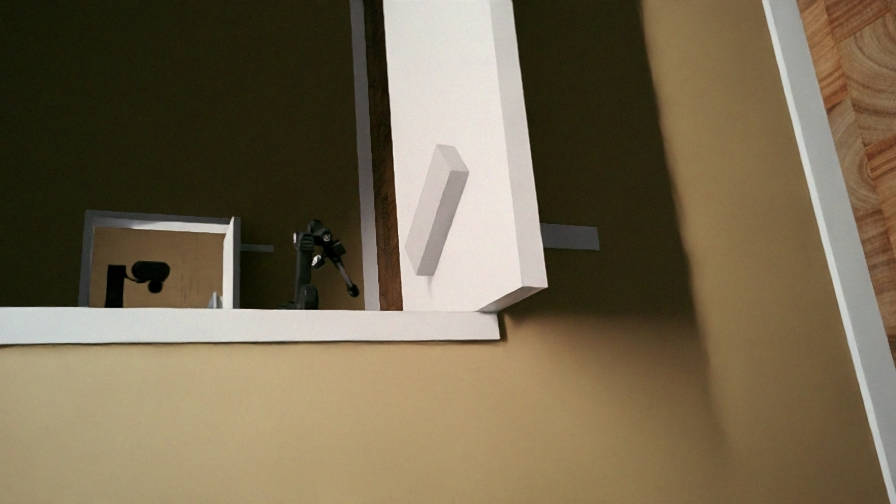

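execute_actions(actions=[{"r3":{"base":{"translate_m":0.56}}}], cameras=[])

execute_actions(actions=[{"r3":{"base":{"rotate_rad":0.6},"joints":{"lift_m":0.42}}}], cameras=[])

execute_actions(actions=[{"r3":{"base":{"rotate_rad":1.64},"joints":{"lift_m":0.75,"wrist_yaw_rad":1.7,"head_pan_rad":-1.57,"head_tilt_rad":-0.69}}}], cameras=[])

execute_actions(actions=[{"r3":{"joints":{"lift_m":1.09,"wrist_yaw_rad":0.6,"wrist_pitch_rad":-1.45,"gripper_m":0.15,"arm_m":0.06}}}], cameras=["r3_head_camera"])

Scene clock: 13.33 s.
r1.base_odometry: x=+0.000 y=+0.000 heading=+0.000 (m, m, rad; r1's odometry frame)
r1.turned_by_wheels: +0.000 (rad since the last result)
r1.turned_by_imu: +0.000 (rad since the last result)
r1.base_tilt: forward=+0.5 right=+0.9 (deg)
r1.lidar_m: 1.67 2.12 2.15 0.74 1.24 1.14 1.15 1.02 0.94 0.94 1.18 1.66
r1.head_depth_mm: 1587 1561 1547 1534 1531 1522 1511 / 1640 1633 1630 1619 1617 1595 1579 / 1697 1728 1709 1690 1678 1670 1666 / 1751 1781 1785 1779 1749 1736 1737 / 1737 1891 1866 1856 1842 1823 1817 / 1739 1983 1961 1950 1910 1906 1904 / 1536 2075 1865 - - 2016 1987
r1.base_status: not commanded
r1.joint_positions: lift_m=+0.345 arm_m=-0.002 wrist_yaw_rad=+2.931 wrist_pitch_rad=-0.611 wrist_roll_rad=+0.014 gripper_m=+0.037 head_pan_rad=-0.003 head_tilt_rad=-0.005
r1.joint_status: not commanded
r1.motor_effort: left_wheel=+0(1) right_wheel=+0(0) lift_m=+27(27) arm_m=+0(0) wrist_yaw_rad=+0(0) wrist_pitch_rad=+4(3) wrist_roll_rad=+0(0) gripper_m=+0(0) head_pan_rad=+0(0) head_tilt_rad=+1(1) (%)
r1.hand_pose: x=+0.0198 y=+0.0484 z=+0.3175 quat_wxyz=(+0.284, +0.697, +0.139, +0.644) (m; r1's base frame)
r1.wrist_depth_mm: - - - - - - - / 987 - 948 884 894 859 836 / 813 790 760 757 730 714 685 / 658 661 636 645 631 608 604 / 573 577 - 579 541 530 524 / 503 - - - 461 469 454 / 454 - - - 430 416 413
r2.base_odometry: x=+0.000 y=+0.000 heading=+0.000 (m, m, rad; r2's odometry frame)
r2.turned_by_wheels: +0.000 (rad since the last result)
r2.turned_by_imu: +0.001 (rad since the last result)
r2.base_tilt: forward=+0.7 right=-0.6 (deg)
r2.lidar_m: 1.43 1.41 1.52 2.24 2.32 1.82 1.47 1.44 1.56 2.33 2.43 1.81
r2.head_depth_mm: 1699 1714 1696 1702 1683 1690 1665 / 1638 1624 1618 1624 1598 1594 1589 / 1565 1548 1556 1553 1539 1534 1514 / 1501 1492 1495 - - 1455 1456 / 1447 1435 1446 - - 1418 1410 / 1390 1391 1393 - - 1366 1350 / 1341 1324 1336 - - 1320 1303
r2.base_status: not commanded
r2.joint_positions: lift_m=+0.586 arm_m=+0.003 wrist_yaw_rad=+2.916 wrist_pitch_rad=-0.569 wrist_roll_rad=-0.014 gripper_m=+0.037 head_pan_rad=-0.014 head_tilt_rad=-0.023
r2.joint_status: not commanded
r2.motor_effort: left_wheel=+0(0) right_wheel=+0(0) lift_m=+20(19) arm_m=+0(0) wrist_yaw_rad=+0(0) wrist_pitch_rad=+4(4) wrist_roll_rad=-1(1) gripper_m=+0(1) head_pan_rad=+0(1) head_tilt_rad=+1(1) (%)
r2.hand_pose: x=+0.0241 y=+0.0498 z=+0.5666 quat_wxyz=(+0.273, +0.692, +0.123, +0.657) (m; r2's base frame)
r2.wrist_depth_mm: - - - - - - - / - - - - - - - / - - - - - - - / - - - - - 982 - / 892 894 889 863 876 859 852 / 781 780 - 763 - 754 762 / 688 694 - 691 664 675 668
r3.base_odometry: x=+1.476 y=-0.505 heading=-0.330 (m, m, rad; r3's odometry frame)
r3.turned_by_wheels: +0.000 (rad since the last result)
r3.turned_by_imu: +0.004 (rad since the last result)
r3.base_tilt: forward=-1.2 right=-0.5 (deg)
r3.lidar_m: 0.59 0.53 0.53 0.62 1.10 1.98 2.35 1.38 2.01 1.74 2.78 0.98
r3.head_depth_mm: 3443 3634 - 3295 791 607 848 / 3340 3573 3782 3261 782 602 802 / 3234 3446 3690 3203 777 599 531 / 3107 3348 3586 3154 768 596 514 / 3042 - 3412 3166 763 591 496 / 2928 - 3330 2919 759 568 481 / 2920 3032 3253 3067 697 585 480
r3.base_status: done
r3.joint_positions: lift_m=+0.285 arm_m=-0.002 wrist_yaw_rad=+2.999 wrist_pitch_rad=-0.420 wrist_roll_rad=+0.004 gripper_m=+0.037 head_pan_rad=+0.443 head_tilt_rad=-0.407
r3.joint_status: not commanded
r3.motor_effort: left_wheel=+0(6) right_wheel=-1(5) lift_m=+30(30) arm_m=-1(0) wrist_yaw_rad=+0(1) wrist_pitch_rad=+8(8) wrist_roll_rad=+0(1) gripper_m=+0(1) head_pan_rad=+3(3) head_tilt_rad=+4(4) (%)
r3.hand_pose: x=+0.0105 y=+0.0786 z=+0.2974 quat_wxyz=(+0.197, +0.702, +0.098, +0.678) (m; r3's base frame)
r3.wrist_depth_mm: - - 803 659 544 459 406 / - - 875 700 582 483 429 / 884 - 873 748 619 516 448 / 688 673 709 724 655 548 468 / 559 570 - 587 610 561 490 / 479 499 - 512 519 504 497 / - - - - 431 439 441
pictures: none
No camera images: the call's "cameras" was empty. Leave "cameras" out to get every camera's image.

Scene clock: 15.40 s.
r1.base_odometry: x=+0.000 y=+0.000 heading=+0.000 (m, m, rad; r1's odometry frame)
r1.turned_by_wheels: +0.000 (rad since the last result)
r1.turned_by_imu: +0.000 (rad since the last result)
r1.base_tilt: forward=+0.5 right=+0.9 (deg)
r1.lidar_m: 1.67 2.13 2.15 0.74 1.23 1.14 1.15 1.02 0.94 0.94 1.18 1.66
r1.head_depth_mm: 1586 1558 1548 1534 1532 1533 1503 / 1634 1641 1633 1619 1610 1598 1598 / 1690 1710 1704 1683 1676 1667 1656 / 1735 1792 1796 1762 1753 1742 1723 / 1732 1896 1844 1860 1839 1829 1825 / 1731 1969 1946 1938 1929 1935 1908 / 1535 2084 1847 - - 2017 2000
r1.base_status: not commanded
r1.joint_positions: lift_m=+0.345 arm_m=-0.002 wrist_yaw_rad=+2.931 wrist_pitch_rad=-0.611 wrist_roll_rad=+0.014 gripper_m=+0.037 head_pan_rad=-0.003 head_tilt_rad=-0.005
r1.joint_status: not commanded
r1.motor_effort: left_wheel=+1(1) right_wheel=+0(0) lift_m=+27(27) arm_m=-1(0) wrist_yaw_rad=+0(0) wrist_pitch_rad=+4(4) wrist_roll_rad=+0(0) gripper_m=+0(0) head_pan_rad=+0(0) head_tilt_rad=+1(1) (%)
r1.hand_pose: x=+0.0198 y=+0.0484 z=+0.3175 quat_wxyz=(+0.284, +0.697, +0.139, +0.644) (m; r1's base frame)
r1.wrist_depth_mm: - - - - - - - / 979 - 963 891 880 877 854 / 811 798 768 743 735 729 700 / 665 652 635 640 620 607 600 / 584 560 - 556 544 544 522 / 503 - - - 462 471 458 / 451 - - - 423 422 421
r2.base_odometry: x=+0.000 y=+0.000 heading=+0.000 (m, m, rad; r2's odometry frame)
r2.turned_by_wheels: +0.000 (rad since the last result)
r2.turned_by_imu: +0.000 (rad since the last result)
r2.base_tilt: forward=+0.6 right=-0.5 (deg)
r2.lidar_m: 1.43 1.40 1.52 2.24 2.31 1.82 1.47 1.45 1.56 2.33 2.43 1.80
r2.head_depth_mm: 1703 1694 1694 1688 1690 1659 1655 / 1637 1612 1624 1614 1607 1592 1580 / 1566 1548 1550 1566 1552 1541 1525 / 1498 1496 1505 - - 1463 1460 / 1450 1438 1442 - - 1418 1402 / 1391 1384 1394 - - 1363 1362 / 1334 1339 1336 - - 1320 1302
r2.base_status: not commanded
r2.joint_positions: lift_m=+0.586 arm_m=+0.003 wrist_yaw_rad=+2.916 wrist_pitch_rad=-0.569 wrist_roll_rad=-0.014 gripper_m=+0.037 head_pan_rad=-0.014 head_tilt_rad=-0.023
r2.joint_status: not commanded
r2.motor_effort: left_wheel=+0(0) right_wheel=+0(0) lift_m=+19(18) arm_m=+0(0) wrist_yaw_rad=+0(0) wrist_pitch_rad=+4(4) wrist_roll_rad=-1(1) gripper_m=+1(0) head_pan_rad=+0(0) head_tilt_rad=+2(1) (%)
r2.hand_pose: x=+0.0241 y=+0.0498 z=+0.5666 quat_wxyz=(+0.273, +0.692, +0.123, +0.657) (m; r2's base frame)
r2.wrist_depth_mm: - - - - - - - / - - - - - - - / - - - - - - - / - - - - - 977 973 / 884 882 896 853 882 845 854 / 773 782 - 780 - 737 752 / 700 697 - 686 679 670 662
r3.base_odometry: x=+1.476 y=-0.505 heading=+0.270 (m, m, rad; r3's odometry frame)
r3.turned_by_wheels: +0.600 (rad since the last result)
r3.turned_by_imu: +0.606 (rad since the last result)
r3.base_tilt: forward=-1.1 right=-0.5 (deg)
r3.lidar_m: 0.53 0.53 0.66 1.31 1.99 2.48 1.38 2.01 1.74 2.79 0.87 0.57
r3.head_depth_mm: 2886 3076 3256 3274 789 570 495 / 2978 3117 3373 3248 782 602 491 / 2949 3210 3445 3230 775 599 489 / 439 472 512 556 628 596 499 / 452 481 516 558 602 661 719 / 466 499 537 580 633 693 769 / 481 514 555 604 658 727 806
r3.base_status: done
r3.joint_positions: lift_m=+0.420 arm_m=-0.002 wrist_yaw_rad=+2.999 wrist_pitch_rad=-0.419 wrist_roll_rad=+0.004 gripper_m=+0.037 head_pan_rad=+0.443 head_tilt_rad=-0.407
r3.joint_status: all done
r3.motor_effort: left_wheel=-1(6) right_wheel=+1(6) lift_m=+38(45) arm_m=+0(0) wrist_yaw_rad=+1(0) wrist_pitch_rad=+8(8) wrist_roll_rad=+1(1) gripper_m=+0(1) head_pan_rad=+3(3) head_tilt_rad=+5(5) (%)
r3.hand_pose: x=+0.0105 y=+0.0786 z=+0.4322 quat_wxyz=(+0.197, +0.702, +0.097, +0.678) (m; r3's base frame)
r3.wrist_depth_mm: - - - - 861 628 485 / - - - - 947 638 486 / - - - - 988 665 493 / 906 904 944 950 907 677 509 / 741 745 - 777 778 688 518 / 634 641 - 652 687 653 523 / 553 563 573 576 574 579 528
pictures: none
No camera images: the call's "cameras" was empty. Leave "cameras" out to get every camera's image.

Scene clock: 19.23 s.
r1.base_odometry: x=+0.000 y=+0.000 heading=+0.000 (m, m, rad; r1's odometry frame)
r1.turned_by_wheels: +0.000 (rad since the last result)
r1.turned_by_imu: +0.000 (rad since the last result)
r1.base_tilt: forward=+0.3 right=+0.9 (deg)
r1.lidar_m: 1.67 2.13 2.15 0.74 1.23 1.14 1.15 1.02 0.93 0.94 1.18 1.66
r1.head_depth_mm: 1595 1555 1548 1530 1525 1515 1516 / 1634 1629 1637 1630 1606 1602 1596 / 1688 1703 1705 1693 1702 1647 1664 / 1731 1812 1777 1778 1761 1737 1733 / 1726 1891 1864 1845 1844 1815 1829 / 1754 1981 1955 1958 1918 1928 1889 / 1553 2081 1839 - - 2014 1997
r1.base_status: not commanded
r1.joint_positions: lift_m=+0.345 arm_m=-0.002 wrist_yaw_rad=+2.931 wrist_pitch_rad=-0.611 wrist_roll_rad=+0.014 gripper_m=+0.037 head_pan_rad=-0.003 head_tilt_rad=-0.005
r1.joint_status: not commanded
r1.motor_effort: left_wheel=+0(1) right_wheel=+1(0) lift_m=+27(27) arm_m=+0(0) wrist_yaw_rad=+0(0) wrist_pitch_rad=+3(4) wrist_roll_rad=+0(0) gripper_m=+0(0) head_pan_rad=+0(0) head_tilt_rad=+0(1) (%)
r1.hand_pose: x=+0.0198 y=+0.0484 z=+0.3175 quat_wxyz=(+0.284, +0.697, +0.139, +0.644) (m; r1's base frame)
r1.wrist_depth_mm: - - - - - - - / - - 970 910 903 860 866 / 800 781 752 744 724 720 717 / 672 652 634 630 620 621 599 / 567 566 - 558 549 539 522 / 505 - - - 461 477 468 / 450 - - - 428 424 419
r2.base_odometry: x=+0.000 y=+0.000 heading=+0.000 (m, m, rad; r2's odometry frame)
r2.turned_by_wheels: +0.000 (rad since the last result)
r2.turned_by_imu: +0.001 (rad since the last result)
r2.base_tilt: forward=+0.7 right=-0.6 (deg)
r2.lidar_m: 1.43 1.41 1.52 2.25 2.32 1.82 1.47 1.45 1.56 2.34 2.43 1.81
r2.head_depth_mm: 1708 1695 1688 1696 1681 1666 1653 / 1633 1624 1622 1615 1613 1586 1603 / 1566 1557 1557 1564 1544 1537 1521 / 1493 1496 1495 - - 1467 1464 / 1439 1428 1449 - - 1434 1415 / 1388 1375 1391 - - 1351 1363 / 1338 1345 1347 - - 1322 1297
r2.base_status: not commanded
r2.joint_positions: lift_m=+0.586 arm_m=+0.003 wrist_yaw_rad=+2.916 wrist_pitch_rad=-0.569 wrist_roll_rad=-0.014 gripper_m=+0.037 head_pan_rad=-0.014 head_tilt_rad=-0.023
r2.joint_status: not commanded
r2.motor_effort: left_wheel=+0(0) right_wheel=+0(0) lift_m=+18(19) arm_m=+0(0) wrist_yaw_rad=+0(0) wrist_pitch_rad=+4(4) wrist_roll_rad=+0(0) gripper_m=+0(0) head_pan_rad=+0(0) head_tilt_rad=+1(1) (%)
r2.hand_pose: x=+0.0241 y=+0.0498 z=+0.5666 quat_wxyz=(+0.273, +0.692, +0.123, +0.657) (m; r2's base frame)
r2.wrist_depth_mm: - - - - - - - / - - - - - - - / - - - - - - - / - - - - 996 992 976 / 911 884 912 881 872 849 842 / 782 785 - 766 - 744 746 / 703 682 - 698 661 685 670
r3.base_odometry: x=+1.476 y=-0.505 heading=+1.910 (m, m, rad; r3's odometry frame)
r3.turned_by_wheels: +1.640 (rad since the last result)
r3.turned_by_imu: +1.656 (rad since the last result)
r3.base_tilt: forward=-1.2 right=-0.6 (deg)
r3.lidar_m: 1.61 2.03 2.42 1.38 1.75 2.95 2.67 0.79 0.56 0.53 0.54 0.71
r3.head_depth_mm: 3098 3364 2627 685 559 911 1113 / 3045 3271 2637 680 556 904 1088 / 2975 3267 2260 647 552 898 - / 2960 3284 2216 635 548 890 1012 / 3027 3230 2557 665 546 881 1109 / 3017 3237 2538 663 542 874 1104 / 2939 2996 609 615 542 865 1089
r3.base_status: done
r3.joint_positions: lift_m=+0.750 arm_m=-0.002 wrist_yaw_rad=+1.701 wrist_pitch_rad=-0.419 wrist_roll_rad=+0.004 gripper_m=+0.037 head_pan_rad=-1.563 head_tilt_rad=-0.681
r3.joint_status: all done
r3.motor_effort: left_wheel=-2(5) right_wheel=+1(5) lift_m=+39(37) arm_m=-1(1) wrist_yaw_rad=-1(2) wrist_pitch_rad=+8(8) wrist_roll_rad=+1(0) gripper_m=+0(0) head_pan_rad=-2(35) head_tilt_rad=-6(36) (%)
r3.hand_pose: x=+0.2010 y=-0.1143 z=+0.7623 quat_wxyz=(+0.566, +0.618, -0.346, +0.422) (m; r3's base frame)
r3.wrist_depth_mm: - - - - - 751 496 / - - - - - 709 490 / - - - - - 748 488 / - - - - - 739 485 / - - - - - 720 480 / - - - - - 709 470 / 890 895 913 906 918 693 469
pictures: none
No camera images: the call's "cameras" was empty. Leave "cameras" out to get every camera's image.

Scene clock: 23.17 s.
r1.base_odometry: x=+0.000 y=+0.000 heading=+0.000 (m, m, rad; r1's odometry frame)
r1.turned_by_wheels: +0.000 (rad since the last result)
r1.turned_by_imu: +0.000 (rad since the last result)
r1.base_tilt: forward=+0.4 right=+0.9 (deg)
r1.lidar_m: 1.67 2.12 2.15 0.74 1.24 1.14 1.15 1.02 0.94 0.94 1.18 1.66
r1.head_depth_mm: 1584 1562 1554 1550 1540 1520 1507 / 1640 1652 1639 1616 1611 1600 1592 / 1705 1717 1701 1695 1689 1678 1660 / 1725 1785 1782 1779 1759 1736 1727 / 1752 1859 1861 1853 1836 1807 1817 / 1747 1973 1939 1951 1926 1927 1904 / 1540 2096 1861 - - 2016 1988
r1.base_status: not commanded
r1.joint_positions: lift_m=+0.345 arm_m=-0.002 wrist_yaw_rad=+2.931 wrist_pitch_rad=-0.611 wrist_roll_rad=+0.014 gripper_m=+0.037 head_pan_rad=-0.003 head_tilt_rad=-0.005
r1.joint_status: not commanded
r1.motor_effort: left_wheel=+0(0) right_wheel=+0(0) lift_m=+27(27) arm_m=+0(1) wrist_yaw_rad=+0(0) wrist_pitch_rad=+4(4) wrist_roll_rad=+0(0) gripper_m=+0(0) head_pan_rad=+0(0) head_tilt_rad=+1(0) (%)
r1.hand_pose: x=+0.0198 y=+0.0484 z=+0.3175 quat_wxyz=(+0.284, +0.697, +0.139, +0.644) (m; r1's base frame)
r1.wrist_depth_mm: - - - - - - - / - - 932 886 902 867 851 / 798 774 745 739 743 720 693 / 668 652 632 630 625 607 594 / 567 570 - 556 546 540 519 / 507 - - - 462 472 465 / 452 - - - 425 420 415
r2.base_odometry: x=+0.000 y=+0.000 heading=+0.000 (m, m, rad; r2's odometry frame)
r2.turned_by_wheels: +0.000 (rad since the last result)
r2.turned_by_imu: +0.001 (rad since the last result)
r2.base_tilt: forward=+0.6 right=-0.5 (deg)
r2.lidar_m: 1.42 1.41 1.52 2.24 2.32 1.82 1.46 1.45 1.56 2.34 2.43 1.80
r2.head_depth_mm: 1702 1703 1700 1683 1670 1669 1667 / 1634 1629 1607 1619 1603 1598 1579 / 1569 1559 1540 1556 1556 1532 1513 / 1495 1503 1480 - - 1456 1464 / 1443 1452 1444 - - 1421 1409 / 1389 1382 1385 - - 1361 1358 / 1340 1339 1342 - - 1315 1308
r2.base_status: not commanded
r2.joint_positions: lift_m=+0.586 arm_m=+0.003 wrist_yaw_rad=+2.916 wrist_pitch_rad=-0.569 wrist_roll_rad=-0.014 gripper_m=+0.037 head_pan_rad=-0.014 head_tilt_rad=-0.023
r2.joint_status: not commanded
r2.motor_effort: left_wheel=+0(0) right_wheel=+0(0) lift_m=+19(20) arm_m=+0(0) wrist_yaw_rad=-1(0) wrist_pitch_rad=+4(4) wrist_roll_rad=-1(0) gripper_m=+0(1) head_pan_rad=-1(0) head_tilt_rad=+1(1) (%)
r2.hand_pose: x=+0.0241 y=+0.0498 z=+0.5666 quat_wxyz=(+0.273, +0.692, +0.123, +0.657) (m; r2's base frame)
r2.wrist_depth_mm: - - - - - - - / - - - - - - - / - - - - - - - / - - - - - - 974 / 895 880 893 877 881 857 842 / 789 776 - 768 - 763 748 / 700 686 - 699 680 679 668
r3.base_odometry: x=+1.476 y=-0.505 heading=+1.910 (m, m, rad; r3's odometry frame)
r3.turned_by_wheels: +0.000 (rad since the last result)
r3.turned_by_imu: +0.001 (rad since the last result)
r3.base_tilt: forward=-1.1 right=-0.4 (deg)
r3.lidar_m: 1.61 2.02 2.42 1.38 1.74 2.94 2.67 0.80 0.55 0.53 0.54 0.71
r3.head_depth_mm: - - - - - 909 1143 / - - - - - 934 1132 / - - - - - 899 1136 / 2997 3259 2701 - - 915 1130 / 3030 3217 2658 628 547 882 1118 / 3027 3264 2552 664 544 872 - / 2974 2983 610 614 542 867 1093
r3.base_status: not commanded
r3.joint_positions: lift_m=+1.090 arm_m=+0.060 wrist_yaw_rad=+0.602 wrist_pitch_rad=-1.446 wrist_roll_rad=+0.004 gripper_m=+0.150 head_pan_rad=-1.563 head_tilt_rad=-0.681
r3.joint_status: all done
r3.motor_effort: left_wheel=-2(2) right_wheel=+1(1) lift_m=+38(33) arm_m=+3(2) wrist_yaw_rad=+0(0) wrist_pitch_rad=-1(8) wrist_roll_rad=+1(0) gripper_m=+0(83) head_pan_rad=-2(2) head_tilt_rad=-7(6) (%)
r3.hand_pose: x=-0.0171 y=-0.2113 z=+0.9713 quat_wxyz=(+0.644, +0.603, -0.369, -0.292) (m; r3's base frame)
r3.wrist_depth_mm: - - - 783 265 266 266 / - - - - 734 269 271 / - - - - - 706 273 / - - - - - - 698 / - - - - - - - / - - - - - - - / - - - - - - -
pictures: r3_head_camera (sideways: a quarter turn clockwise sets it upright)
camera_calibration (this result's frames):
r3_head_camera: T_world_to_cam=[[-0.0428126, 0.618104, -0.78493, 1.04005], [0.998919, 0.0122423, -0.0448438, 0.0575197], [-0.0181088, -0.786001, -0.61796, 0.762627], [0, 0, 0, 1]] pos_world=[0.000879796, -0.0441355, 1.29022]
Images, in order (width x height): r3_head_camera 896x504.

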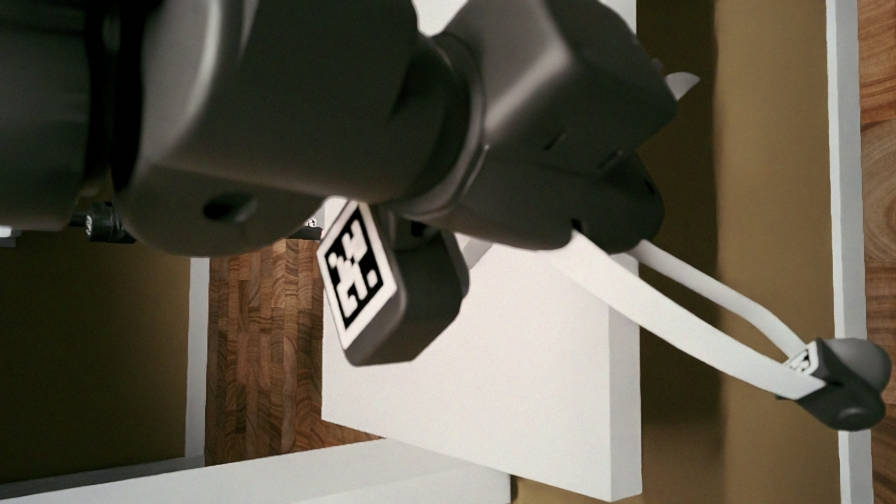

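execute_actions(actions=[{"r3":{"joints":{"arm_m":0.43,"lift_m":1.07}}}], cameras=["r3_wrist_camera"])

Scene clock: 27.23 s.
r1.base_odometry: x=+0.000 y=+0.000 heading=+0.000 (m, m, rad; r1's odometry frame)
r1.turned_by_wheels: +0.000 (rad since the last result)
r1.turned_by_imu: +0.000 (rad since the last result)
r1.base_tilt: forward=+0.3 right=+0.9 (deg)
r1.lidar_m: 1.66 2.12 2.14 0.74 1.24 1.14 1.15 1.02 0.94 0.95 1.18 1.66
r1.head_depth_mm: 1573 1553 1557 1538 1530 1517 1515 / 1634 1647 1634 1618 1615 1587 1599 / 1697 1709 1695 1695 1691 1664 1662 / 1744 1771 1785 1777 1757 1738 1740 / 1715 1881 1874 1867 1840 1817 1798 / 1747 1970 1959 1939 1939 1939 1894 / 1532 2094 1833 - - 2000 2001
r1.base_status: not commanded
r1.joint_positions: lift_m=+0.345 arm_m=-0.002 wrist_yaw_rad=+2.931 wrist_pitch_rad=-0.611 wrist_roll_rad=+0.014 gripper_m=+0.037 head_pan_rad=-0.003 head_tilt_rad=-0.005
r1.joint_status: not commanded
r1.motor_effort: left_wheel=+0(0) right_wheel=+0(1) lift_m=+26(27) arm_m=+0(0) wrist_yaw_rad=+0(0) wrist_pitch_rad=+4(4) wrist_roll_rad=+0(0) gripper_m=+0(0) head_pan_rad=+0(0) head_tilt_rad=+1(1) (%)
r1.hand_pose: x=+0.0198 y=+0.0484 z=+0.3175 quat_wxyz=(+0.284, +0.697, +0.139, +0.644) (m; r1's base frame)
r1.wrist_depth_mm: - - - - - - - / 973 - 966 879 889 874 861 / 807 775 755 752 733 734 698 / 675 644 650 632 619 612 598 / 569 561 - 565 545 531 520 / 502 - - - 464 462 462 / 460 - - - 424 417 417
r2.base_odometry: x=+0.000 y=+0.000 heading=+0.000 (m, m, rad; r2's odometry frame)
r2.turned_by_wheels: +0.000 (rad since the last result)
r2.turned_by_imu: +0.001 (rad since the last result)
r2.base_tilt: forward=+0.5 right=-0.5 (deg)
r2.lidar_m: 1.43 1.41 1.51 2.25 2.32 1.82 1.47 1.44 1.57 2.34 2.43 1.81
r2.head_depth_mm: 1704 1712 1696 1689 1678 1679 1666 / 1643 1622 1623 1617 1617 1608 1581 / 1561 1556 1557 1546 1556 1533 1530 / 1501 1496 1481 - - 1462 1464 / 1444 1438 1447 - - 1418 1408 / 1386 1393 1379 - - 1356 1351 / 1341 1328 1340 - - 1314 1312
r2.base_status: not commanded
r2.joint_positions: lift_m=+0.586 arm_m=+0.003 wrist_yaw_rad=+2.916 wrist_pitch_rad=-0.569 wrist_roll_rad=-0.014 gripper_m=+0.037 head_pan_rad=-0.014 head_tilt_rad=-0.023
r2.joint_status: not commanded
r2.motor_effort: left_wheel=+0(1) right_wheel=+0(1) lift_m=+19(19) arm_m=+0(0) wrist_yaw_rad=+0(0) wrist_pitch_rad=+4(4) wrist_roll_rad=+0(0) gripper_m=+1(0) head_pan_rad=+0(1) head_tilt_rad=+1(1) (%)
r2.hand_pose: x=+0.0241 y=+0.0498 z=+0.5666 quat_wxyz=(+0.273, +0.692, +0.123, +0.657) (m; r2's base frame)
r2.wrist_depth_mm: - - - - - - - / - - - - - - - / - - - - - - - / - - - - - - 989 / 904 872 900 858 895 864 849 / 777 779 - 763 - 757 742 / 689 691 - 697 681 670 666
r3.base_odometry: x=+1.476 y=-0.505 heading=+1.910 (m, m, rad; r3's odometry frame)
r3.turned_by_wheels: +0.000 (rad since the last result)
r3.turned_by_imu: +0.001 (rad since the last result)
r3.base_tilt: forward=-1.1 right=-0.5 (deg)
r3.lidar_m: 1.61 2.02 2.41 1.38 1.75 2.94 2.67 0.79 0.55 0.53 0.54 0.71
r3.head_depth_mm: 3090 3305 2615 684 557 909 1142 / 3127 3305 2632 679 556 902 1136 / - - 838 644 552 895 1135 / 2987 3310 2223 637 549 889 1130 / 3030 3267 2565 661 545 882 1111 / 3012 3223 2542 663 542 873 1102 / 2953 2972 610 614 541 866 1092
r3.base_status: not commanded
r3.joint_positions: lift_m=+1.070 arm_m=+0.430 wrist_yaw_rad=+0.600 wrist_pitch_rad=-1.447 wrist_roll_rad=+0.004 gripper_m=+0.150 head_pan_rad=-1.563 head_tilt_rad=-0.681
r3.joint_status: all done
r3.motor_effort: left_wheel=-2(2) right_wheel=+1(1) lift_m=+29(34) arm_m=+3(2) wrist_yaw_rad=+1(2) wrist_pitch_rad=-1(1) wrist_roll_rad=+1(0) gripper_m=+0(1) head_pan_rad=-2(2) head_tilt_rad=-6(7) (%)
r3.hand_pose: x=-0.0172 y=-0.5812 z=+0.9516 quat_wxyz=(+0.644, +0.603, -0.369, -0.292) (m; r3's base frame)
r3.wrist_depth_mm: 214 237 238 241 243 246 - / 238 240 212 213 246 247 249 / 241 243 215 214 248 251 251 / 244 245 217 217 252 251 254 / 246 248 248 220 254 255 256 / 249 251 251 221 256 - 259 / 251 251 253 254 259 261 263
pictures: r3_wrist_camera
camera_calibration (this result's frames):
r3_wrist_camera: T_world_to_cam=[[-0.821407, -0.569493, 0.031132, -0.382434], [-0.567738, 0.821647, 0.0507002, 0.448558], [-0.0544529, 0.0239706, -0.998229, 1.12679], [0, 0, 0, 1]] pos_world=[0.00188652, -0.61336, 1.11396]
Images, in order (width x height): r3_wrist_camera 644x364.

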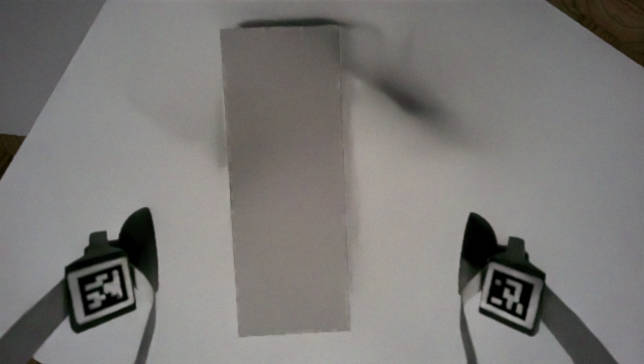

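execute_actions(actions=[{"r3":{"base":{"translate_m":0.024},"joints":{"arm_m":0.441,"lift_m":1.002,"wrist_yaw_rad":0.645,"gripper_m":0.115}}}], cameras=["r3_wrist_camera"])

Scene clock: 29.73 s.
r1.base_odometry: x=+0.000 y=+0.000 heading=+0.000 (m, m, rad; r1's odometry frame)
r1.turned_by_wheels: +0.000 (rad since the last result)
r1.turned_by_imu: +0.000 (rad since the last result)
r1.base_tilt: forward=+0.4 right=+1.0 (deg)
r1.lidar_m: 1.67 2.12 2.15 0.74 1.24 1.14 1.14 1.02 0.94 0.94 1.18 1.66
r1.head_depth_mm: 1593 1557 1545 1540 1531 1516 1508 / 1640 1649 1631 1599 1606 1596 1592 / 1703 1710 1700 1694 1688 1666 1663 / 1731 1792 1780 1777 1758 1749 1736 / 1744 1868 1862 1861 1831 1825 1814 / 1735 1978 1940 1950 1941 1916 1905 / 1531 2082 1858 - - 2008 2002
r1.base_status: not commanded
r1.joint_positions: lift_m=+0.345 arm_m=-0.002 wrist_yaw_rad=+2.931 wrist_pitch_rad=-0.611 wrist_roll_rad=+0.014 gripper_m=+0.037 head_pan_rad=-0.003 head_tilt_rad=-0.005
r1.joint_status: not commanded
r1.motor_effort: left_wheel=+0(1) right_wheel=+0(0) lift_m=+27(27) arm_m=+0(0) wrist_yaw_rad=+0(0) wrist_pitch_rad=+3(4) wrist_roll_rad=+0(0) gripper_m=+0(0) head_pan_rad=+0(0) head_tilt_rad=+0(1) (%)
r1.hand_pose: x=+0.0198 y=+0.0484 z=+0.3175 quat_wxyz=(+0.284, +0.697, +0.139, +0.644) (m; r1's base frame)
r1.wrist_depth_mm: - - - - - - - / - - 967 878 882 865 847 / 801 804 764 738 720 710 705 / 665 649 639 631 633 608 612 / 572 569 - 560 553 537 523 / 496 - - - 475 472 466 / 458 - - - 427 420 413
r2.base_odometry: x=+0.000 y=+0.000 heading=+0.000 (m, m, rad; r2's odometry frame)
r2.turned_by_wheels: +0.000 (rad since the last result)
r2.turned_by_imu: +0.001 (rad since the last result)
r2.base_tilt: forward=+0.6 right=-0.5 (deg)
r2.lidar_m: 1.42 1.41 1.52 2.25 2.32 1.81 1.47 1.45 1.56 2.33 2.43 1.80
r2.head_depth_mm: 1714 1697 1694 1691 1687 1667 1659 / 1631 1627 1616 1615 1602 1587 1592 / 1564 1553 1546 1559 1550 1546 1525 / 1502 1492 1493 - - 1455 1457 / 1446 1433 1441 - - 1424 1414 / 1384 1386 1393 - - 1364 1357 / 1329 1325 1345 - - 1321 1308
r2.base_status: not commanded
r2.joint_positions: lift_m=+0.586 arm_m=+0.003 wrist_yaw_rad=+2.916 wrist_pitch_rad=-0.569 wrist_roll_rad=-0.014 gripper_m=+0.037 head_pan_rad=-0.014 head_tilt_rad=-0.023
r2.joint_status: not commanded
r2.motor_effort: left_wheel=+0(0) right_wheel=+0(0) lift_m=+19(19) arm_m=+0(0) wrist_yaw_rad=+0(0) wrist_pitch_rad=+4(4) wrist_roll_rad=+0(0) gripper_m=+1(0) head_pan_rad=+0(0) head_tilt_rad=+1(1) (%)
r2.hand_pose: x=+0.0241 y=+0.0498 z=+0.5666 quat_wxyz=(+0.273, +0.692, +0.123, +0.657) (m; r2's base frame)
r2.wrist_depth_mm: - - - - - - - / - - - - - - - / - - - - - - - / - - - - - 995 993 / 888 896 899 855 871 866 849 / 765 767 - 765 - 752 744 / 703 689 - 700 680 673 653
r3.base_odometry: x=+1.468 y=-0.483 heading=+1.910 (m, m, rad; r3's odometry frame)
r3.turned_by_wheels: +0.000 (rad since the last result)
r3.turned_by_imu: +0.001 (rad since the last result)
r3.base_tilt: forward=-1.2 right=-0.5 (deg)
r3.lidar_m: 1.60 1.99 2.42 1.38 1.77 2.97 2.67 0.79 0.56 0.52 0.54 0.70
r3.head_depth_mm: 2958 - 2636 684 558 908 1138 / - 3327 2629 681 554 902 1137 / - - 837 627 552 893 1133 / 3008 3290 832 642 548 887 1123 / 2989 3244 2556 657 546 879 1116 / 3035 3229 2542 663 542 874 1099 / 517 514 542 611 678 865 1085
r3.base_status: done
r3.joint_positions: lift_m=+1.002 arm_m=+0.441 wrist_yaw_rad=+0.643 wrist_pitch_rad=-1.447 wrist_roll_rad=+0.004 gripper_m=+0.115 head_pan_rad=-1.563 head_tilt_rad=-0.681
r3.joint_status: all done
r3.motor_effort: left_wheel=-1(2) right_wheel=+1(6) lift_m=+30(30) arm_m=+3(4) wrist_yaw_rad=+1(3) wrist_pitch_rad=-1(1) wrist_roll_rad=+1(1) gripper_m=+0(83) head_pan_rad=-2(2) head_tilt_rad=-6(6) (%)
r3.hand_pose: x=-0.0170 y=-0.5919 z=+0.8836 quat_wxyz=(+0.650, +0.611, -0.356, -0.278) (m; r3's base frame)
r3.wrist_depth_mm: 173 173 174 145 177 178 180 / 174 175 146 146 179 180 181 / 175 176 147 148 180 182 183 / 177 177 148 149 182 184 186 / 178 180 150 151 183 185 187 / 181 - 151 152 185 187 189 / 181 184 153 154 187 189 190
pictures: r3_wrist_camera
camera_calibration (this result's frames):
r3_wrist_camera: T_world_to_cam=[[-0.795729, -0.604852, 0.0311301, -0.406743], [-0.603093, 0.79604, 0.0509874, 0.444969], [-0.0556206, 0.0217979, -0.998214, 1.05787], [0, 0, 0, 1]] pos_world=[0.0035399, -0.623292, 1.04595]
Images, in order (width x height): r3_wrist_camera 644x364.

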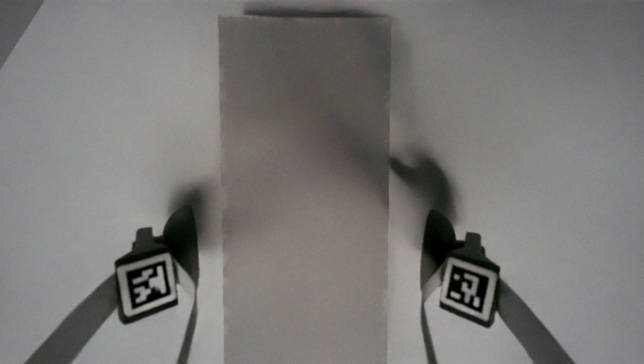

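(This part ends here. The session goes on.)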